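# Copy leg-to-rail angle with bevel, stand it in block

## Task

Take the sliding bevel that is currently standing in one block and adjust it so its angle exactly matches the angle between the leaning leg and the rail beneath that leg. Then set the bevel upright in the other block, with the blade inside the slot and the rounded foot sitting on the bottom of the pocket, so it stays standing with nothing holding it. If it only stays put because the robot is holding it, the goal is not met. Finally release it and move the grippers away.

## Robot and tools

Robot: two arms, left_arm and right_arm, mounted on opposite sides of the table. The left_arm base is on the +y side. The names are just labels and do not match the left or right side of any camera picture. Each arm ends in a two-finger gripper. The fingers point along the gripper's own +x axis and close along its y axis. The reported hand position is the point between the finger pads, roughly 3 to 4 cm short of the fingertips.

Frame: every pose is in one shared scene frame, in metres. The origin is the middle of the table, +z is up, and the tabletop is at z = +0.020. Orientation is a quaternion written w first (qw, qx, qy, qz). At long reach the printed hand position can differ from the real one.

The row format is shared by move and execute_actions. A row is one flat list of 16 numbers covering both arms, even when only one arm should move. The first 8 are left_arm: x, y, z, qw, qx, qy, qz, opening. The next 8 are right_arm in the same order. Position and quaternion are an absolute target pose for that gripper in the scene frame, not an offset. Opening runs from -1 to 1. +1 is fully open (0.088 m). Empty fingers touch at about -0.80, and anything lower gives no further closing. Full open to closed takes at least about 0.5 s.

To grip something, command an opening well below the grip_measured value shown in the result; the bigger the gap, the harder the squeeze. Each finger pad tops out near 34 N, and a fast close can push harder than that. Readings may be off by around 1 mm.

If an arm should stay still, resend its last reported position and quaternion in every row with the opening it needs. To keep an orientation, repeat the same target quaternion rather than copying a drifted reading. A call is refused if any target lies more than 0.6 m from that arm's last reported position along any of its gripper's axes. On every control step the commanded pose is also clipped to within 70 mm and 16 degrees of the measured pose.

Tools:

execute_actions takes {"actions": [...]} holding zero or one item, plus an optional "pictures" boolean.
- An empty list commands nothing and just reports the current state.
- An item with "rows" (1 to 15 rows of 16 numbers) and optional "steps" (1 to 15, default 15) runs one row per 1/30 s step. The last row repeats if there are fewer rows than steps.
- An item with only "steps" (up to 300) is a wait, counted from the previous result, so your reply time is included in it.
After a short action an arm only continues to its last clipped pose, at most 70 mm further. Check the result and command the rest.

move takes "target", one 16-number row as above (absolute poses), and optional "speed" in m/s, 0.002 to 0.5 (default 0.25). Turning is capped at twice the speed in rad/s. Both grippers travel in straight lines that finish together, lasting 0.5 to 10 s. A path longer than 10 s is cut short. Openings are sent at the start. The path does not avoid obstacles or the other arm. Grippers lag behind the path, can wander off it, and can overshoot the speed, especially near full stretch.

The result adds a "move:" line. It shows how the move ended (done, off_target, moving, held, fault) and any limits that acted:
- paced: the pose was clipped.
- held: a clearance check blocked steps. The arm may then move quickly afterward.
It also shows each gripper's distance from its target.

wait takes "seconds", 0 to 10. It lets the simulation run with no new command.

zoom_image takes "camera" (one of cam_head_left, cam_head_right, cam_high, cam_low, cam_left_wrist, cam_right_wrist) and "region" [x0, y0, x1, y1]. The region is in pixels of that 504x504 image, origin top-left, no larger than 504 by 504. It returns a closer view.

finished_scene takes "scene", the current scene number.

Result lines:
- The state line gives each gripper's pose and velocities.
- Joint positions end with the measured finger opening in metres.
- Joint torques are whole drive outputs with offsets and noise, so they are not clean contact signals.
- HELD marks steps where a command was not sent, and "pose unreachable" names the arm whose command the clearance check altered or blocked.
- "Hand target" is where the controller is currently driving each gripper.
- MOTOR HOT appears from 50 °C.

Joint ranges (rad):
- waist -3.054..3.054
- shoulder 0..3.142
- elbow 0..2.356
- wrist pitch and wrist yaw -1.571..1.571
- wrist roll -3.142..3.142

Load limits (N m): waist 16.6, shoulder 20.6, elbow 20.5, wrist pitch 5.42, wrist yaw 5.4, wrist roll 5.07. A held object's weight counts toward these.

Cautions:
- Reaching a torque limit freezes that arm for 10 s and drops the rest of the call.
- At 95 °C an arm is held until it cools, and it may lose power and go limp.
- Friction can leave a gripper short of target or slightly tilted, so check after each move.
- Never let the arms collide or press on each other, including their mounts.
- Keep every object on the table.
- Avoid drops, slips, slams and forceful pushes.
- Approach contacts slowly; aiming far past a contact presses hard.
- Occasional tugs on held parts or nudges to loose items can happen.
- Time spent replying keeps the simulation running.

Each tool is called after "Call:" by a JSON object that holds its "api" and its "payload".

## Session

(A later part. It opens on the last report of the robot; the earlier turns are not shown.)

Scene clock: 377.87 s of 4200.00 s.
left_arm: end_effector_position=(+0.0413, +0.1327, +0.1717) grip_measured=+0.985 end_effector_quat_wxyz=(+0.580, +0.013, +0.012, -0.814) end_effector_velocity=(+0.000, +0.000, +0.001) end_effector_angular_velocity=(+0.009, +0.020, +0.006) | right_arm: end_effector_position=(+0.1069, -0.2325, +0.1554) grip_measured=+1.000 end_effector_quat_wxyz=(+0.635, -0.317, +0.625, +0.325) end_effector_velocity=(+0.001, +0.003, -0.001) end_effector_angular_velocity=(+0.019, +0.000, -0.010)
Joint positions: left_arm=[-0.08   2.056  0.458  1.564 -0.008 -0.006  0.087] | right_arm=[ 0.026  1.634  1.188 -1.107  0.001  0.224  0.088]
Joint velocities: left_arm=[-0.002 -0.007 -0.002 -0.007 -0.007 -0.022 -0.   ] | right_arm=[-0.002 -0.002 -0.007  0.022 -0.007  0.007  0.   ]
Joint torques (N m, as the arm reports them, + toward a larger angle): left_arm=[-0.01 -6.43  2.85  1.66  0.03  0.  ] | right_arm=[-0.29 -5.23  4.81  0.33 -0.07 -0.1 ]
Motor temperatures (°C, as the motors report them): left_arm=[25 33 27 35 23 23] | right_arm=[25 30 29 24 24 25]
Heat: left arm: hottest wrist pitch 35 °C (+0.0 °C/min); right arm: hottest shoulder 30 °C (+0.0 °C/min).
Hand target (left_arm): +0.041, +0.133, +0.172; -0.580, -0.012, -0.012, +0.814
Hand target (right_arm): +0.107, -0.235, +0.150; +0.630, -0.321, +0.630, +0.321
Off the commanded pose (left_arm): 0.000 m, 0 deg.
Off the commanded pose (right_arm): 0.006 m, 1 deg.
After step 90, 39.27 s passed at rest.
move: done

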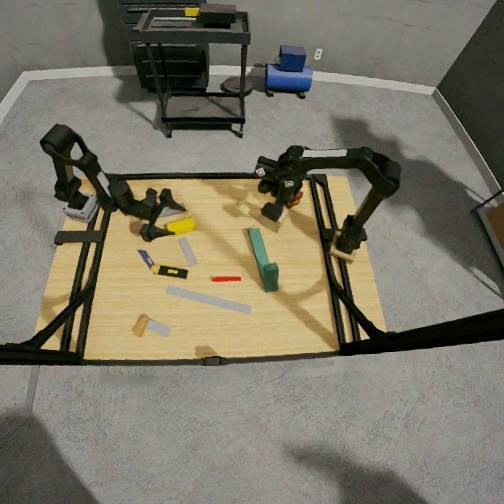

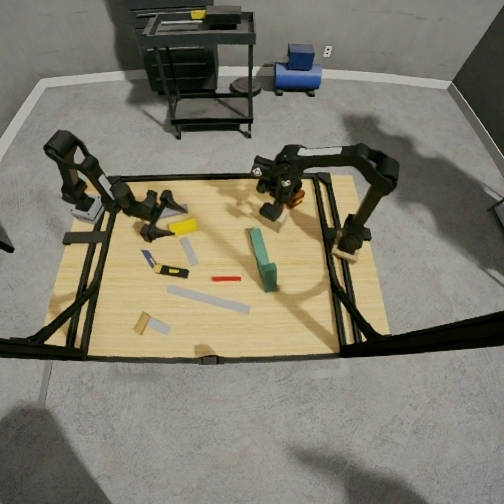

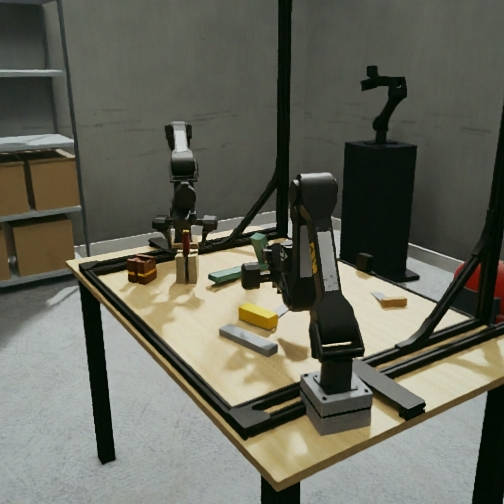

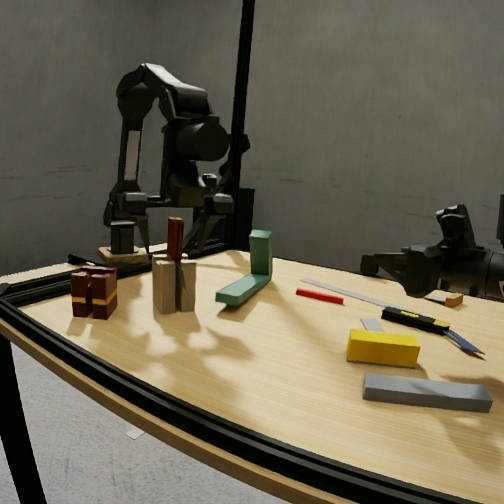

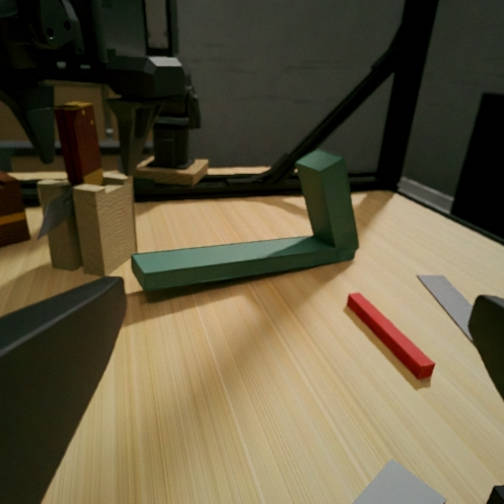

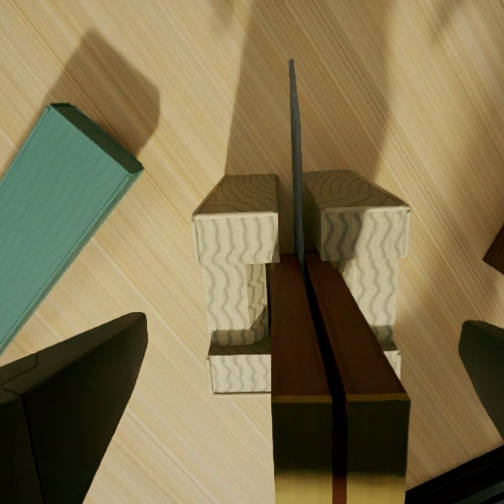

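Call:
{"api": "execute_actions", "payload": {"actions": [{"rows":[[0.0413,0.1329,0.1721,0.580,0.012,0.012,-0.814,1,0.107,-0.2335,0.152,0.630,-0.321,0.630,0.321,0.5],[0.0413,0.1329,0.1721,0.580,0.012,0.012,-0.814,1,0.107,-0.2335,0.152,0.630,-0.321,0.630,0.321,0.4],[0.0413,0.1329,0.1721,0.580,0.012,0.012,-0.814,1,0.107,-0.2335,0.152,0.630,-0.321,0.630,0.321,0.3],[0.0413,0.1329,0.1721,0.580,0.012,0.012,-0.814,1,0.107,-0.2335,0.152,0.630,-0.321,0.630,0.321,0.2],[0.0413,0.1329,0.1721,0.580,0.012,0.012,-0.814,1,0.107,-0.2335,0.152,0.630,-0.321,0.630,0.321,0.1],[0.0413,0.1329,0.1721,0.580,0.012,0.012,-0.814,1,0.107,-0.2335,0.152,0.630,-0.321,0.630,0.321,0.0],[0.0413,0.1329,0.1721,0.580,0.012,0.012,-0.814,1,0.107,-0.2335,0.152,0.630,-0.321,0.630,0.321,-0.1],[0.0413,0.1329,0.1721,0.580,0.012,0.012,-0.814,1,0.107,-0.2335,0.152,0.630,-0.321,0.630,0.321,-0.15],[0.0413,0.1329,0.1721,0.580,0.012,0.012,-0.814,1,0.107,-0.2335,0.152,0.630,-0.321,0.630,0.321,-0.2],[0.0413,0.1329,0.1721,0.580,0.012,0.012,-0.814,1,0.107,-0.2335,0.152,0.630,-0.321,0.630,0.321,-0.25],[0.0413,0.1329,0.1721,0.580,0.012,0.012,-0.814,1,0.107,-0.2335,0.152,0.630,-0.321,0.630,0.321,-0.3],[0.0413,0.1329,0.1721,0.580,0.012,0.012,-0.814,1,0.107,-0.2335,0.152,0.630,-0.321,0.630,0.321,-0.35],[0.0413,0.1329,0.1721,0.580,0.012,0.012,-0.814,1,0.107,-0.2335,0.152,0.630,-0.321,0.630,0.321,-0.4],[0.0413,0.1329,0.1721,0.580,0.012,0.012,-0.814,1,0.107,-0.2335,0.152,0.630,-0.321,0.630,0.321,-0.45],[0.0413,0.1329,0.1721,0.580,0.012,0.012,-0.814,1,0.107,-0.2335,0.152,0.630,-0.321,0.630,0.321,-0.5]],"steps":15}], "pictures": false}}

Call:
{"api": "execute_actions", "payload": {"actions": [{"rows":[[0.0413,0.1329,0.1721,0.580,0.012,0.012,-0.814,1,0.107,-0.2335,0.152,0.630,-0.321,0.630,0.321,-0.6]],"steps":15}]}}

Scene clock: 407.87 s of 4200.00 s.
left_arm: end_effector_position=(+0.0413, +0.1327, +0.1717) grip_measured=+0.985 end_effector_quat_wxyz=(+0.580, +0.012, +0.012, -0.814) end_effector_velocity=(+0.000, +0.001, -0.004) end_effector_angular_velocity=(+0.018, -0.014, +0.005) | right_arm: end_effector_position=(+0.1067, -0.2332, +0.1548) grip_measured=-0.342 end_effector_quat_wxyz=(+0.634, -0.318, +0.626, +0.324) end_effector_velocity=(-0.001, -0.002, -0.001) end_effector_angular_velocity=(-0.008, +0.011, +0.020)
Joint positions: left_arm=[-0.08   2.056  0.458  1.564 -0.008 -0.006  0.087] | right_arm=[ 0.026  1.636  1.187 -1.109  0.001  0.224  0.022]
Joint velocities: left_arm=[-0.002 -0.002 -0.002 -0.022 -0.007  0.007 -0.   ] | right_arm=[-0.002  0.002 -0.002 -0.007 -0.007 -0.022 -0.08 ]
Joint torques (N m, as the arm reports them, + toward a larger angle): left_arm=[-0.03 -6.42  2.86  1.66  0.03  0.01] | right_arm=[-0.17 -5.15  6.3   0.02 -0.06 -0.06]
Motor temperatures (°C, as the motors report them): left_arm=[25 33 27 35 23 23] | right_arm=[25 30 28 24 24 25]
Heat: left arm: hottest wrist pitch 35 °C (+1.0 °C/min); right arm: hottest shoulder 30 °C (+1.0 °C/min).
Hand target (left_arm): +0.041, +0.133, +0.172; -0.580, -0.012, -0.012, +0.814
Hand target (right_arm): +0.107, -0.234, +0.152; +0.630, -0.321, +0.630, +0.321
Off the commanded pose (left_arm): 0.000 m, 0 deg.
Off the commanded pose (right_arm): 0.003 m, 1 deg.
Steps of this call (steps 1 to 90: nothing new was sent; then 26.50 s passed at rest; steps 91 to 105: all 15 steps of this action). Readings (end_effector_position):
91: left_arm (+0.0413, +0.1327, +0.1717) | right_arm (+0.1069, -0.2325, +0.1551)
92: left_arm (+0.0413, +0.1327, +0.1717) | right_arm (+0.1069, -0.2325, +0.1550)
94: left_arm (+0.0413, +0.1327, +0.1717) | right_arm (+0.1069, -0.2326, +0.1549)
98: left_arm (+0.0413, +0.1327, +0.1717) | right_arm (+0.1067, -0.2330, +0.1548)
105: the state above

Scene clock: 408.37 s of 4200.00 s.
left_arm: end_effector_position=(+0.0413, +0.1327, +0.1717) grip_measured=+0.985 end_effector_quat_wxyz=(+0.580, +0.012, +0.012, -0.814) end_effector_velocity=(+0.003, +0.001, +0.001) end_effector_angular_velocity=(-0.000, +0.007, +0.020) | right_arm: end_effector_position=(+0.1069, -0.2334, +0.1547) grip_measured=-0.408 end_effector_quat_wxyz=(+0.633, -0.321, +0.625, +0.325) end_effector_velocity=(-0.001, -0.002, +0.000) end_effector_angular_velocity=(-0.004, +0.010, +0.005)
Joint positions: left_arm=[-0.08   2.056  0.458  1.564 -0.008 -0.006  0.087] | right_arm=[ 0.026  1.636  1.187 -1.11   0.003  0.217  0.019]
Joint velocities: left_arm=[-0.002 -0.002 -0.007  0.007 -0.022 -0.007 -0.   ] | right_arm=[-0.002 -0.002 -0.002 -0.007 -0.007 -0.007 -0.   ]
Joint torques (N m, as the arm reports them, + toward a larger angle): left_arm=[-0.02 -6.44  2.85  1.66  0.03  0.02] | right_arm=[-0.14 -5.14  6.29  0.08 -0.11  0.12]
Motor temperatures (°C, as the motors report them): left_arm=[25 33 27 35 23 23] | right_arm=[25 30 28 24 24 25]
Heat: left arm: hottest wrist pitch 35 °C (+1.0 °C/min); right arm: hottest shoulder 30 °C (+1.0 °C/min).
Hand target (left_arm): +0.041, +0.133, +0.172; -0.580, -0.012, -0.012, +0.814
Hand target (right_arm): +0.107, -0.234, +0.152; +0.630, -0.321, +0.630, +0.321
Off the commanded pose (left_arm): 0.000 m, 0 deg.
Off the commanded pose (right_arm): 0.003 m, 1 deg.
Steps of this call (steps 1 to 15: all 15 steps of this action). Readings (end_effector_position):
1: left_arm (+0.0413, +0.1327, +0.1717) | right_arm (+0.1069, -0.2334, +0.1547)
2: left_arm (+0.0413, +0.1327, +0.1717) | right_arm (+0.1069, -0.2334, +0.1547)
4: left_arm (+0.0413, +0.1327, +0.1717) | right_arm (+0.1069, -0.2334, +0.1547)
8: left_arm (+0.0413, +0.1327, +0.1717) | right_arm (+0.1069, -0.2334, +0.1547)
15: the state above

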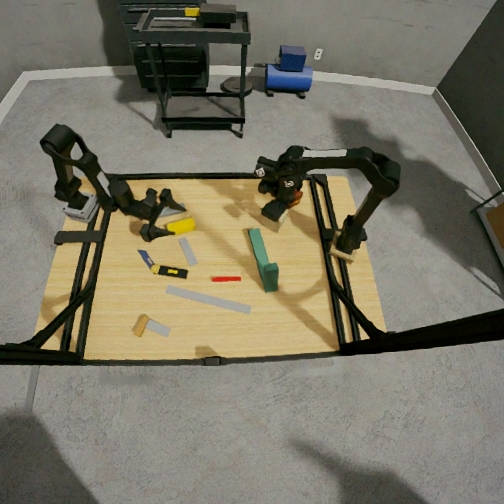

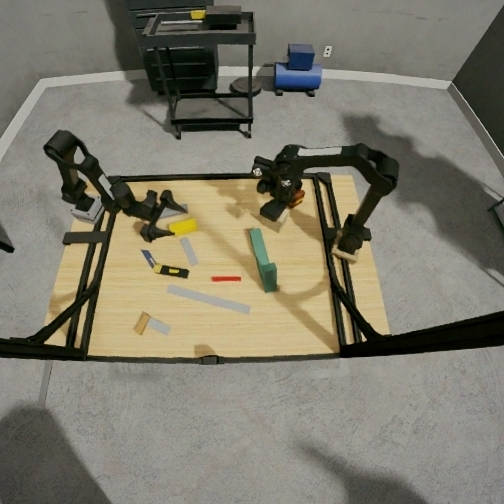

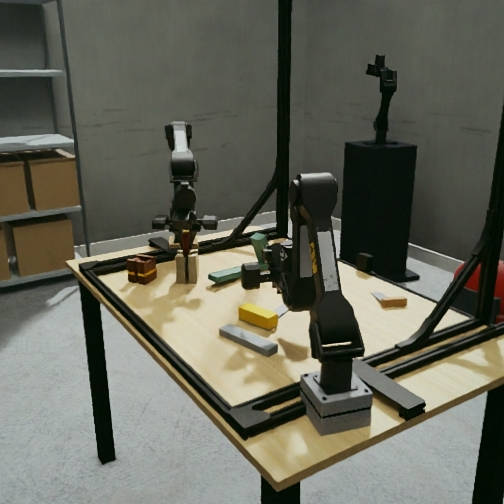

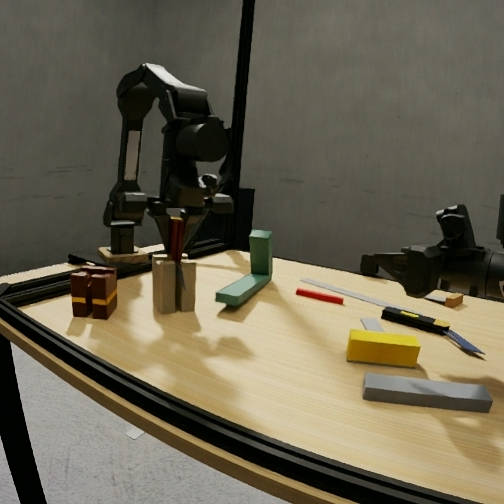

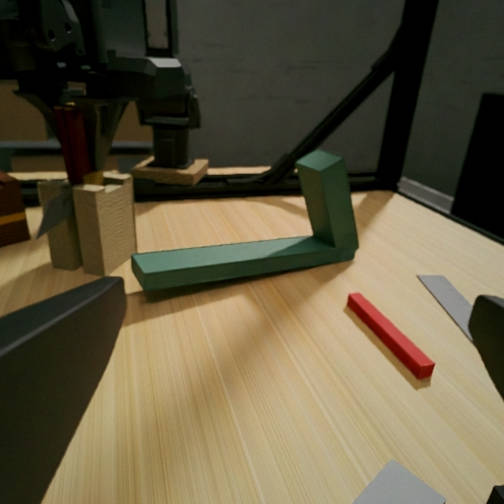

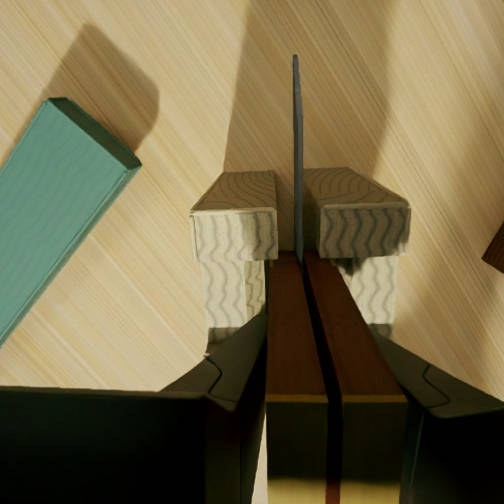

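Call:
{"api": "move", "payload": {"target": [0.0413,0.1329,0.1721,0.580,0.012,0.012,-0.814,1, 0.107,-0.2335,0.235,0.630,-0.321,0.630,0.321,-0.6], "speed": 0.05}}

Scene clock: 415.17 s of 4200.00 s.
left_arm: end_effector_position=(+0.0413, +0.1328, +0.1716) grip_measured=+0.985 end_effector_quat_wxyz=(+0.580, +0.013, +0.012, -0.814) end_effector_velocity=(+0.001, +0.002, -0.003) end_effector_angular_velocity=(+0.019, +0.016, +0.006) | right_arm: end_effector_position=(+0.1060, -0.2352, +0.2319) grip_measured=-0.418 end_effector_quat_wxyz=(+0.627, -0.326, +0.631, +0.320) end_effector_velocity=(+0.001, +0.003, +0.001) end_effector_angular_velocity=(+0.014, +0.002, -0.024)
Joint positions: left_arm=[-0.08   2.056  0.458  1.564 -0.008 -0.006  0.087] | right_arm=[ 0.026  1.63   1.489 -1.439  0.003  0.217  0.019]
Joint velocities: left_arm=[-0.002 -0.002 -0.007 -0.007 -0.007 -0.022 -0.   ] | right_arm=[-0.002  0.002  0.007  0.007 -0.007  0.022 -0.   ]
Joint torques (N m, as the arm reports them, + toward a larger angle): left_arm=[-0.03 -6.43  2.87  1.66  0.03  0.02] | right_arm=[-0.16 -6.39  7.82 -0.07 -0.12  0.11]
Motor temperatures (°C, as the motors report them): left_arm=[25 33 27 35 23 23] | right_arm=[25 30 29 24 24 25]
Heat: left arm: hottest wrist pitch 35 °C (+1.0 °C/min); right arm: hottest shoulder 30 °C (+0.0 °C/min).
Hand target (left_arm): +0.041, +0.133, +0.172; -0.580, -0.012, -0.012, +0.814
Hand target (right_arm): +0.107, -0.233, +0.235; +0.630, -0.321, +0.630, +0.321
Off the commanded pose (left_arm): 0.001 m, 0 deg.
Off the commanded pose (right_arm): 0.004 m, 1 deg.
move: done

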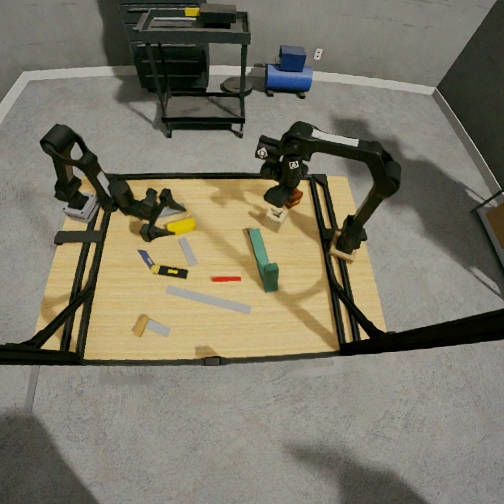

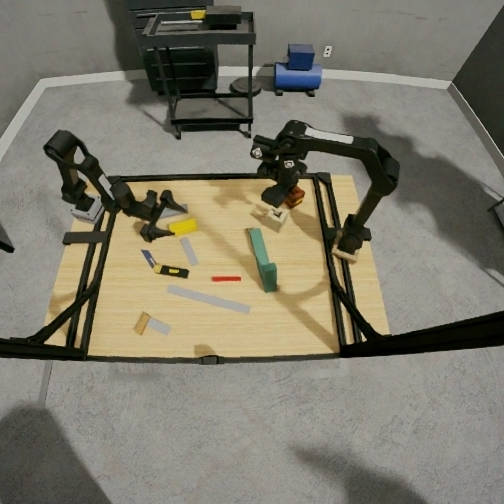

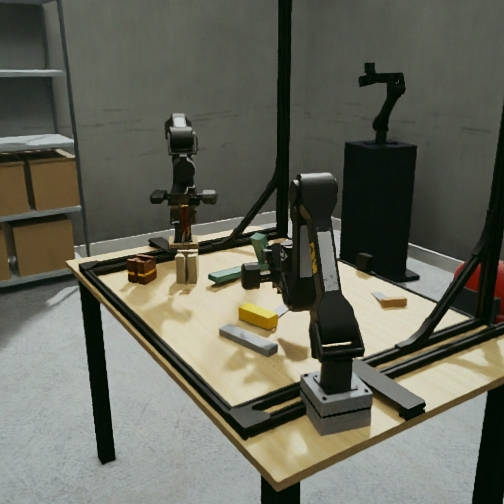

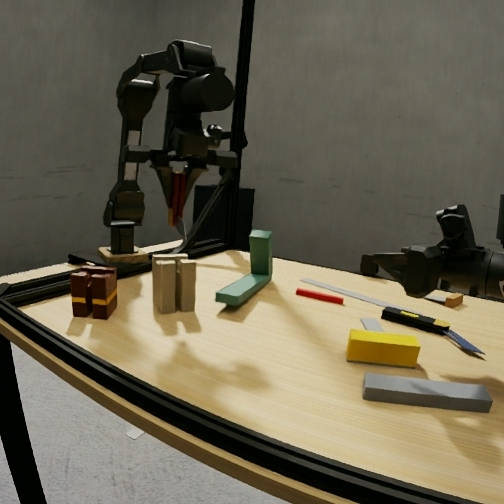

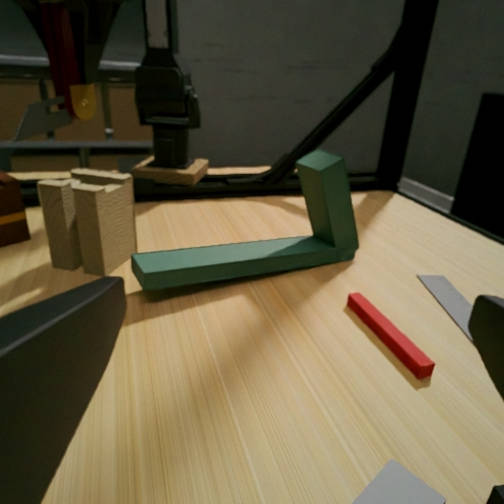

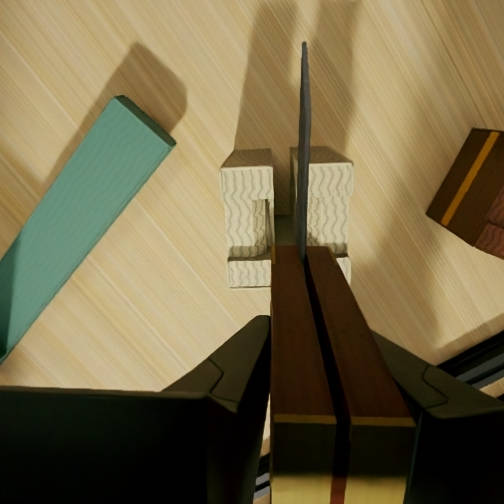

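Call:
{"api": "zoom_image", "payload": {"camera": "cam_left_wrist", "region": [0, 0, 200, 200]}}

Call:
{"api": "zoom_image", "payload": {"camera": "cam_low", "region": [120, 140, 260, 280]}}

Region (0, 0, 200, 200) of cam_left_wrist's 504x504 image, scaled by 2.520, with more detail than that image has.

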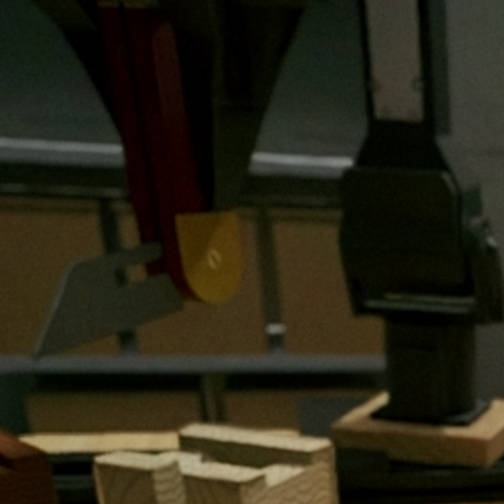

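Region (120, 140, 260, 280) of cam_low's 504x504 image, scaled by 3.600, with more detail than that image has.

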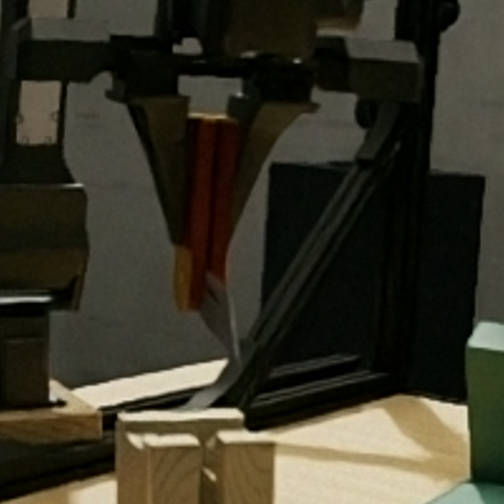

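Call:
{"api": "move", "payload": {"target": [0.0413,0.1329,0.1721,0.580,0.012,0.012,-0.814,1, -0.06,-0.175,0.24,0.7026,-0.08,0.7026,0.08,-0.6], "speed": 0.1}}

Scene clock: 479.13 s of 4200.00 s.
left_arm: end_effector_position=(+0.0413, +0.1330, +0.1714) grip_measured=+0.985 end_effector_quat_wxyz=(+0.580, +0.013, +0.012, -0.814) end_effector_velocity=(-0.002, +0.001, -0.001) end_effector_angular_velocity=(+0.014, +0.019, -0.009) | right_arm: end_effector_position=(-0.0600, -0.1775, +0.2396) grip_measured=-0.418 end_effector_quat_wxyz=(+0.702, -0.079, +0.703, +0.082) end_effector_velocity=(-0.003, +0.003, +0.001) end_effector_angular_velocity=(+0.008, +0.024, -0.010)
Joint positions: left_arm=[-0.08   2.056  0.457  1.564 -0.008 -0.006  0.087] | right_arm=[ 0.597  1.773  1.682 -1.475 -0.     1.509  0.019]
Joint velocities: left_arm=[-0.002 -0.002 -0.002 -0.007  0.007 -0.022 -0.001] | right_arm=[-0.002  0.002  0.007  0.007 -0.022  0.007 -0.   ]
Joint torques (N m, as the arm reports them, + toward a larger angle): left_arm=[-0.03 -6.44  2.97  1.66  0.03  0.02] | right_arm=[ 0.32 -6.45  7.8  -0.06  0.01  0.12]
Motor temperatures (°C, as the motors report them): left_arm=[25 34 27 36 23 23] | right_arm=[25 31 32 24 24 25]
Heat: left arm: hottest wrist pitch 36 °C (+1.0 °C/min); right arm: hottest elbow 32 °C (+2.0 °C/min).
Hand target (left_arm): +0.041, +0.133, +0.172; -0.580, -0.012, -0.012, +0.814
Hand target (right_arm): -0.062, -0.175, +0.240; +0.702, -0.078, +0.703, +0.081
Off the commanded pose (left_arm): 0.001 m, 0 deg.
Off the commanded pose (right_arm): 0.003 m, 0 deg.
move: done

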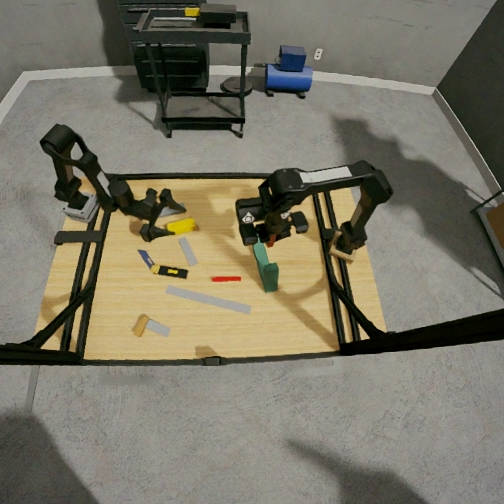

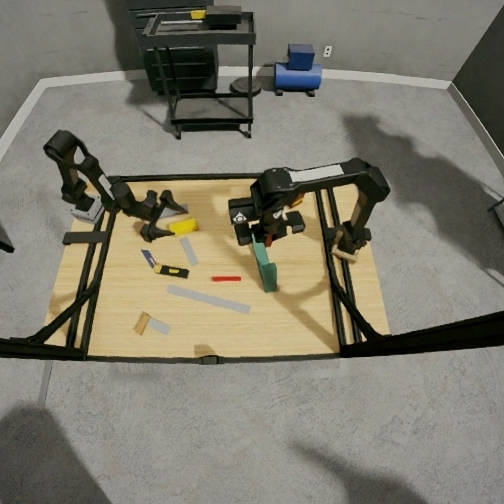

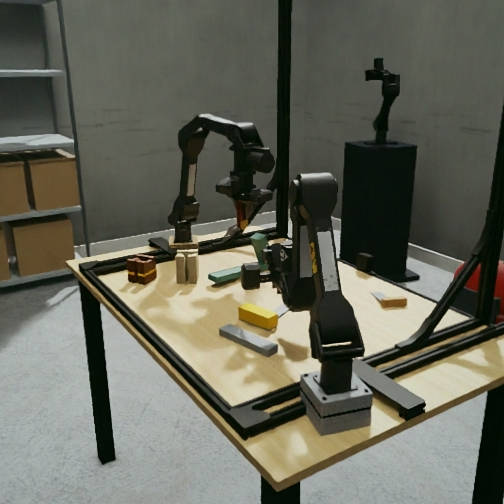

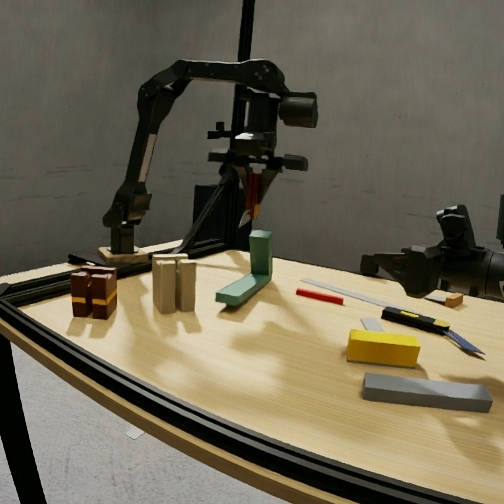

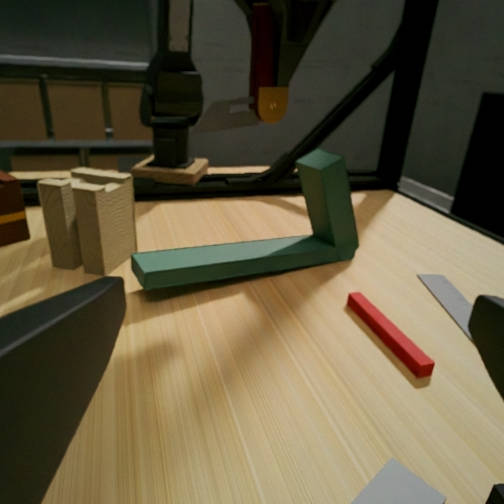

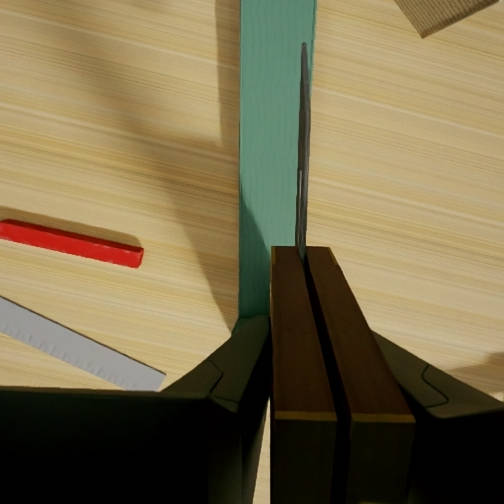

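Call:
{"api": "zoom_image", "payload": {"camera": "cam_left_wrist", "region": [120, 0, 400, 300]}}

Region (120, 0, 400, 300) of cam_left_wrist's 504x504 image, scaled by 1.680, with more detail than that image has; it fills the left 470 columns of this view, and the rest is white.

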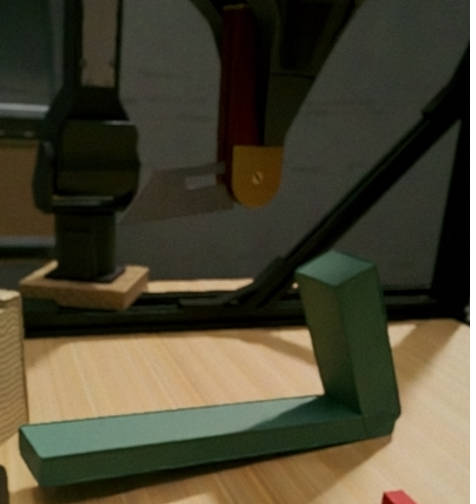

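Call:
{"api": "move", "payload": {"target": [0.0413,0.1329,0.1721,0.580,0.012,0.012,-0.814,1, -0.06,-0.176,0.145,0.7026,-0.08,0.7026,0.08,-0.6], "speed": 0.06}}

Scene clock: 538.93 s of 4200.00 s.
left_arm: end_effector_position=(+0.0413, +0.1330, +0.1714) grip_measured=+0.985 end_effector_quat_wxyz=(+0.580, +0.013, +0.012, -0.814) end_effector_velocity=(+0.002, -0.000, -0.001) end_effector_angular_velocity=(+0.009, +0.004, +0.020) | right_arm: end_effector_position=(-0.0611, -0.1750, +0.1501) grip_measured=-0.418 end_effector_quat_wxyz=(+0.702, -0.075, +0.703, +0.085) end_effector_velocity=(-0.000, +0.001, +0.000) end_effector_angular_velocity=(+0.006, +0.008, +0.005)
Joint positions: left_arm=[-0.08   2.056  0.457  1.564 -0.008 -0.006  0.087] | right_arm=[ 0.599  1.785  1.339 -1.111 -0.     1.512  0.019]
Joint velocities: left_arm=[-0.002 -0.002 -0.002 -0.007 -0.022 -0.007 -0.   ] | right_arm=[-0.002 -0.002 -0.002  0.007 -0.007 -0.007 -0.001]
Joint torques (N m, as the arm reports them, + toward a larger angle): left_arm=[-0.01 -6.42  3.01  1.66  0.01  0.01] | right_arm=[-0.17 -6.54  5.06  0.28  0.07 -0.08]
Motor temperatures (°C, as the motors report them): left_arm=[25 34 27 36 23 23] | right_arm=[25 33 33 24 24 25]
Heat: left arm: hottest wrist pitch 36 °C (+0.0 °C/min); right arm: hottest shoulder 33 °C (+1.0 °C/min).
Hand target (left_arm): +0.041, +0.133, +0.172; -0.580, -0.012, -0.012, +0.814
Hand target (right_arm): -0.060, -0.176, +0.145; +0.703, -0.080, +0.702, +0.080
Off the commanded pose (left_arm): 0.001 m, 0 deg.
Off the commanded pose (right_arm): 0.005 m, 1 deg.
move: done

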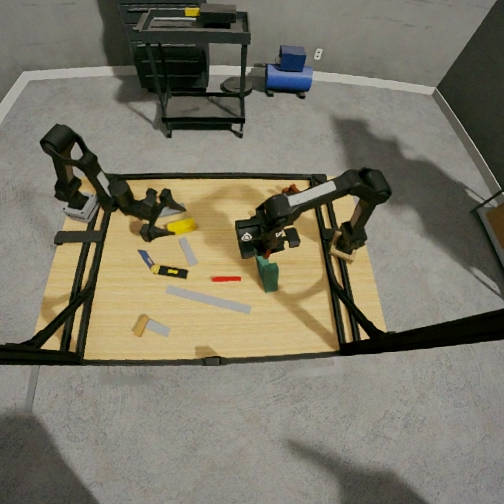

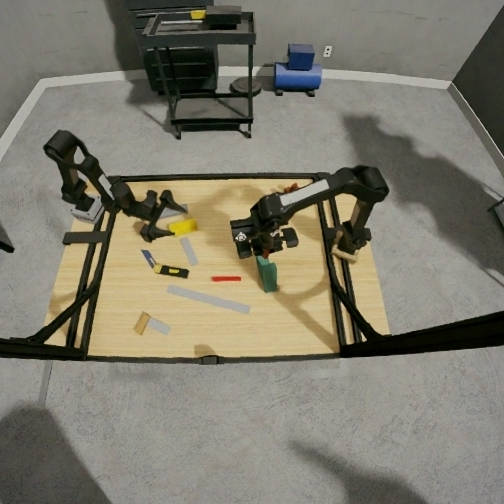

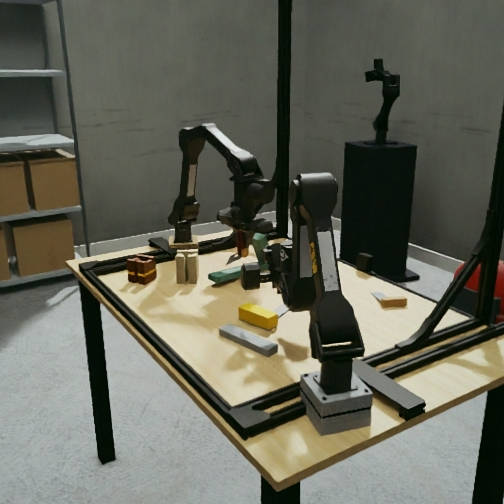

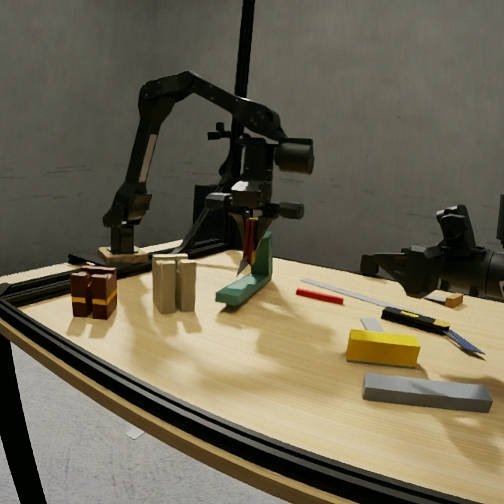

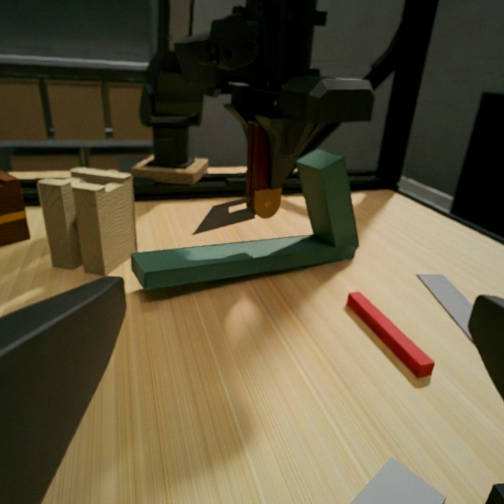

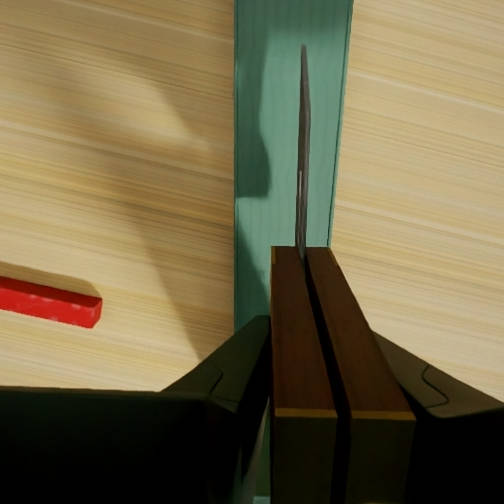

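Call:
{"api": "zoom_image", "payload": {"camera": "cam_left_wrist", "region": [120, 70, 400, 300]}}

Region (120, 70, 400, 300) of cam_left_wrist's 504x504 image, scaled by 1.800, with more detail than that image has; it fills the top 414 rows of this view, and the rest is white.

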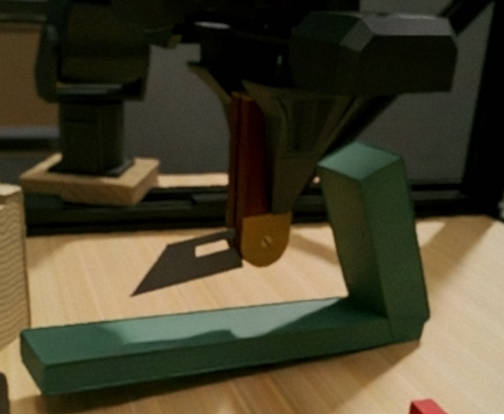

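Call:
{"api": "move", "payload": {"target": [0.0413,0.1329,0.1721,0.580,0.012,0.012,-0.814,1, -0.06,-0.177,0.120,0.7026,-0.08,0.7026,0.08,-0.6], "speed": 0.02}}

Scene clock: 555.60 s of 4200.00 s.
left_arm: end_effector_position=(+0.0413, +0.1330, +0.1712) grip_measured=+0.985 end_effector_quat_wxyz=(+0.580, +0.013, +0.013, -0.814) end_effector_velocity=(+0.002, -0.000, +0.002) end_effector_angular_velocity=(-0.005, +0.009, +0.020) | right_arm: end_effector_position=(-0.0610, -0.1749, +0.1275) grip_measured=-0.418 end_effector_quat_wxyz=(+0.702, -0.073, +0.703, +0.087) end_effector_velocity=(+0.002, -0.000, -0.003) end_effector_angular_velocity=(-0.001, -0.007, -0.010)
Joint positions: left_arm=[-0.08   2.057  0.457  1.564 -0.008 -0.006  0.087] | right_arm=[ 0.599  1.802  1.268 -1.016 -0.     1.512  0.019]
Joint velocities: left_arm=[-0.002 -0.002 -0.002  0.007 -0.022 -0.007 -0.   ] | right_arm=[-0.002  0.002 -0.007  0.007  0.007  0.007 -0.   ]
Joint torques (N m, as the arm reports them, + toward a larger angle): left_arm=[-0.02 -6.43  3.    1.66  0.01  0.  ] | right_arm=[-0.13 -5.86  4.6   0.51  0.06 -0.04]
Motor temperatures (°C, as the motors report them): left_arm=[25 35 27 36 23 23] | right_arm=[25 33 31 24 24 25]
Heat: left arm: hottest wrist pitch 36 °C (+0.0 °C/min); right arm: hottest shoulder 33 °C (+0.0 °C/min).
Hand target (left_arm): +0.041, +0.133, +0.172; -0.580, -0.012, -0.012, +0.814
Hand target (right_arm): -0.060, -0.177, +0.120; +0.702, -0.080, +0.703, +0.080
Off the commanded pose (left_arm): 0.001 m, 0 deg.
Off the commanded pose (right_arm): 0.008 m, 1 deg.
move: done

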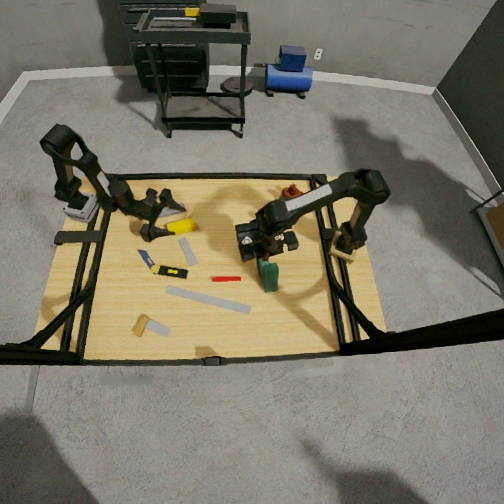

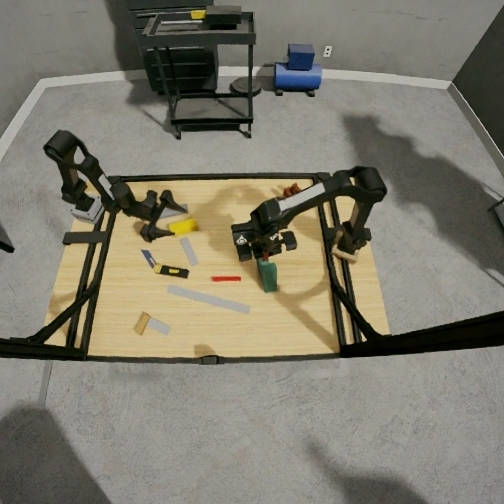

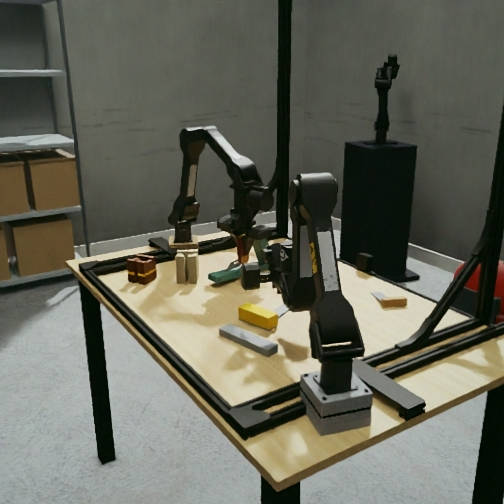

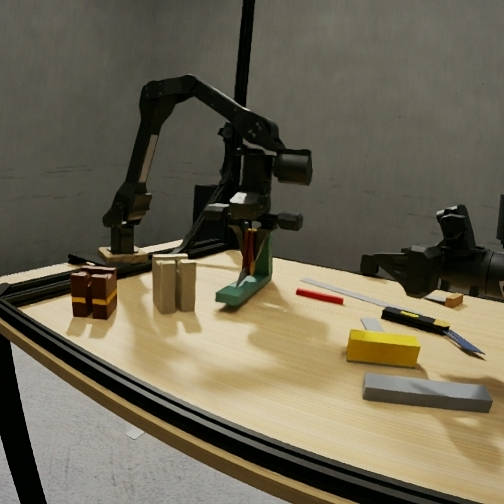

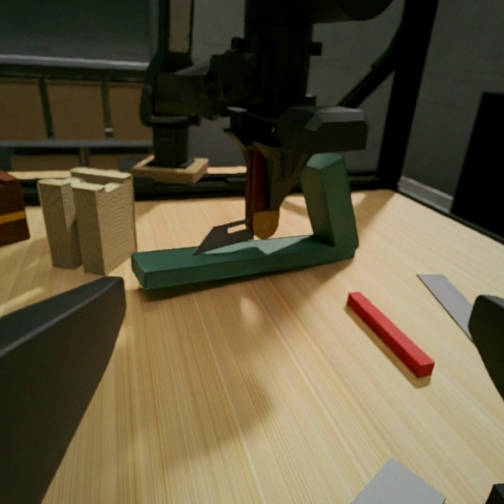

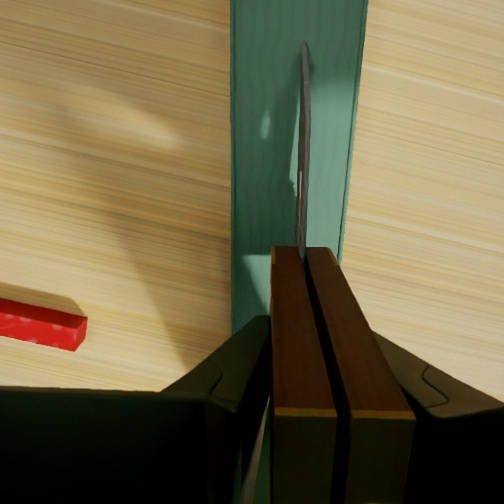

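Call:
{"api": "zoom_image", "payload": {"camera": "cam_left_wrist", "region": [170, 90, 380, 280]}}

Region (170, 90, 380, 280) of cam_left_wrist's 504x504 image, scaled by 2.400, with more detail than that image has; it fills the top 456 rows of this view, and the rest is white.

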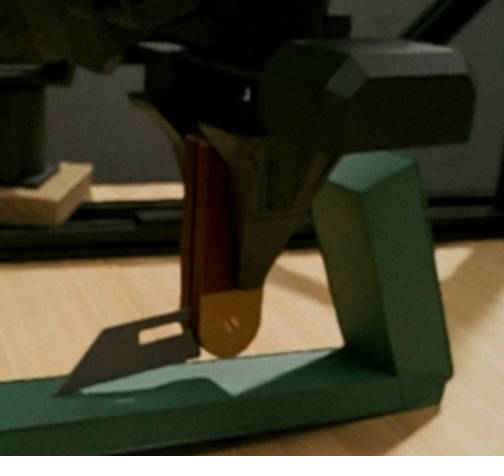

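Call:
{"api": "move", "payload": {"target": [0.0413,0.1329,0.1721,0.580,0.012,0.012,-0.814,1, -0.06,-0.177,0.107,0.7026,-0.08,0.7026,0.08,-0.6], "speed": 0.01}}

Scene clock: 617.50 s of 4200.00 s.
left_arm: end_effector_position=(+0.0414, +0.1330, +0.1712) grip_measured=+0.985 end_effector_quat_wxyz=(+0.580, +0.013, +0.013, -0.814) end_effector_velocity=(+0.000, +0.000, +0.001) end_effector_angular_velocity=(+0.009, +0.020, +0.006) | right_arm: end_effector_position=(-0.0610, -0.1738, +0.1156) grip_measured=-0.418 end_effector_quat_wxyz=(+0.702, -0.071, +0.703, +0.089) end_effector_velocity=(+0.002, -0.002, +0.000) end_effector_angular_velocity=(-0.006, -0.009, +0.019)
Joint positions: left_arm=[-0.08   2.057  0.457  1.564 -0.007 -0.006  0.087] | right_arm=[ 0.598  1.816  1.236 -0.965 -0.     1.511  0.019]
Joint velocities: left_arm=[-0.002 -0.007 -0.002 -0.007 -0.007 -0.022 -0.   ] | right_arm=[-0.002 -0.002 -0.002 -0.007  0.007 -0.022 -0.   ]
Joint torques (N m, as the arm reports them, + toward a larger angle): left_arm=[-0.04 -6.47  2.99  1.66  0.01  0.02] | right_arm=[-0.12 -5.64  4.24  0.43  0.07 -0.03]
Motor temperatures (°C, as the motors report them): left_arm=[25 35 27 37 23 23] | right_arm=[25 32 30 24 24 25]
Heat: left arm: hottest wrist pitch 37 °C (+1.0 °C/min); right arm: hottest shoulder 32 °C (+0.0 °C/min).
Hand target (left_arm): +0.041, +0.133, +0.172; -0.580, -0.012, -0.012, +0.814
Hand target (right_arm): -0.060, -0.177, +0.107; +0.703, -0.080, +0.702, +0.080
Off the commanded pose (left_arm): 0.001 m, 0 deg.
Off the commanded pose (right_arm): 0.009 m, 1 deg.
move: off_target (right_arm)

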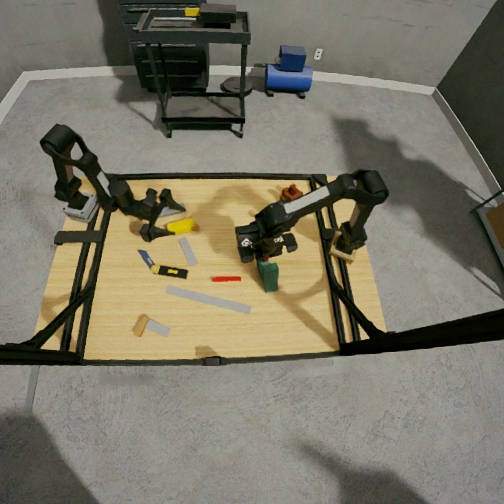

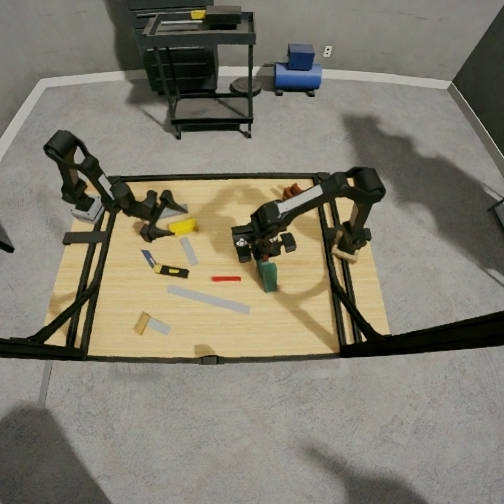

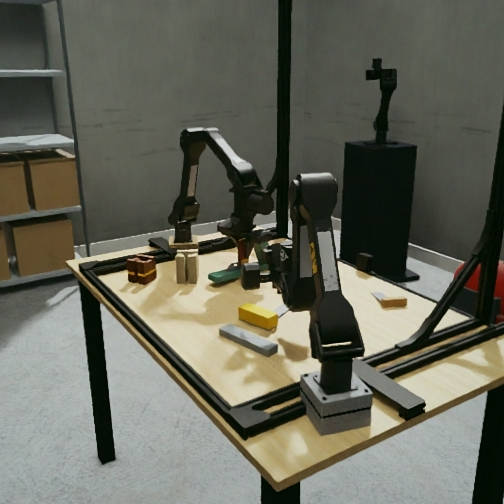

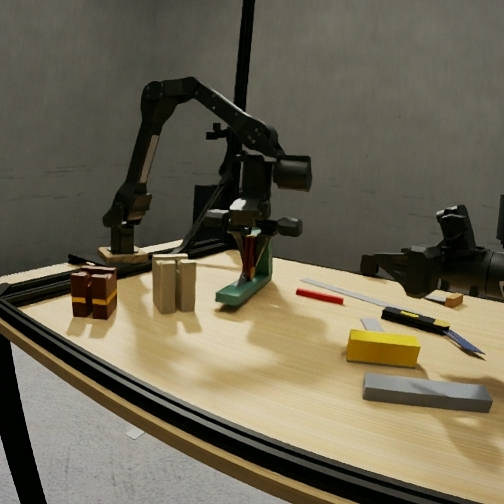

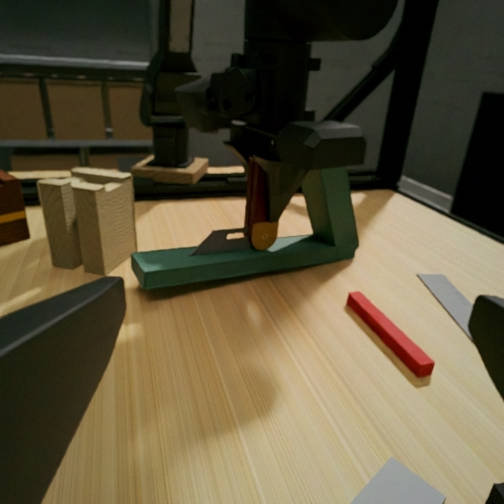

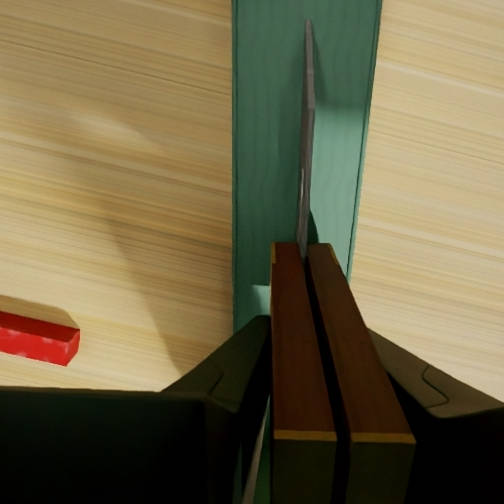

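Call:
{"api": "zoom_image", "payload": {"camera": "cam_left_wrist", "region": [170, 90, 380, 280]}}

Region (170, 90, 380, 280) of cam_left_wrist's 504x504 image, scaled by 2.400, with more detail than that image has; it fills the top 456 rows of this view, and the rest is white.

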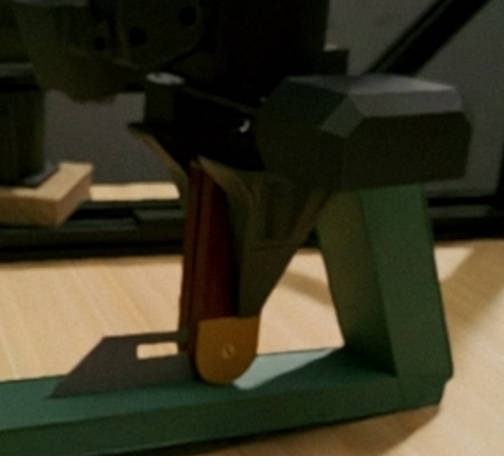

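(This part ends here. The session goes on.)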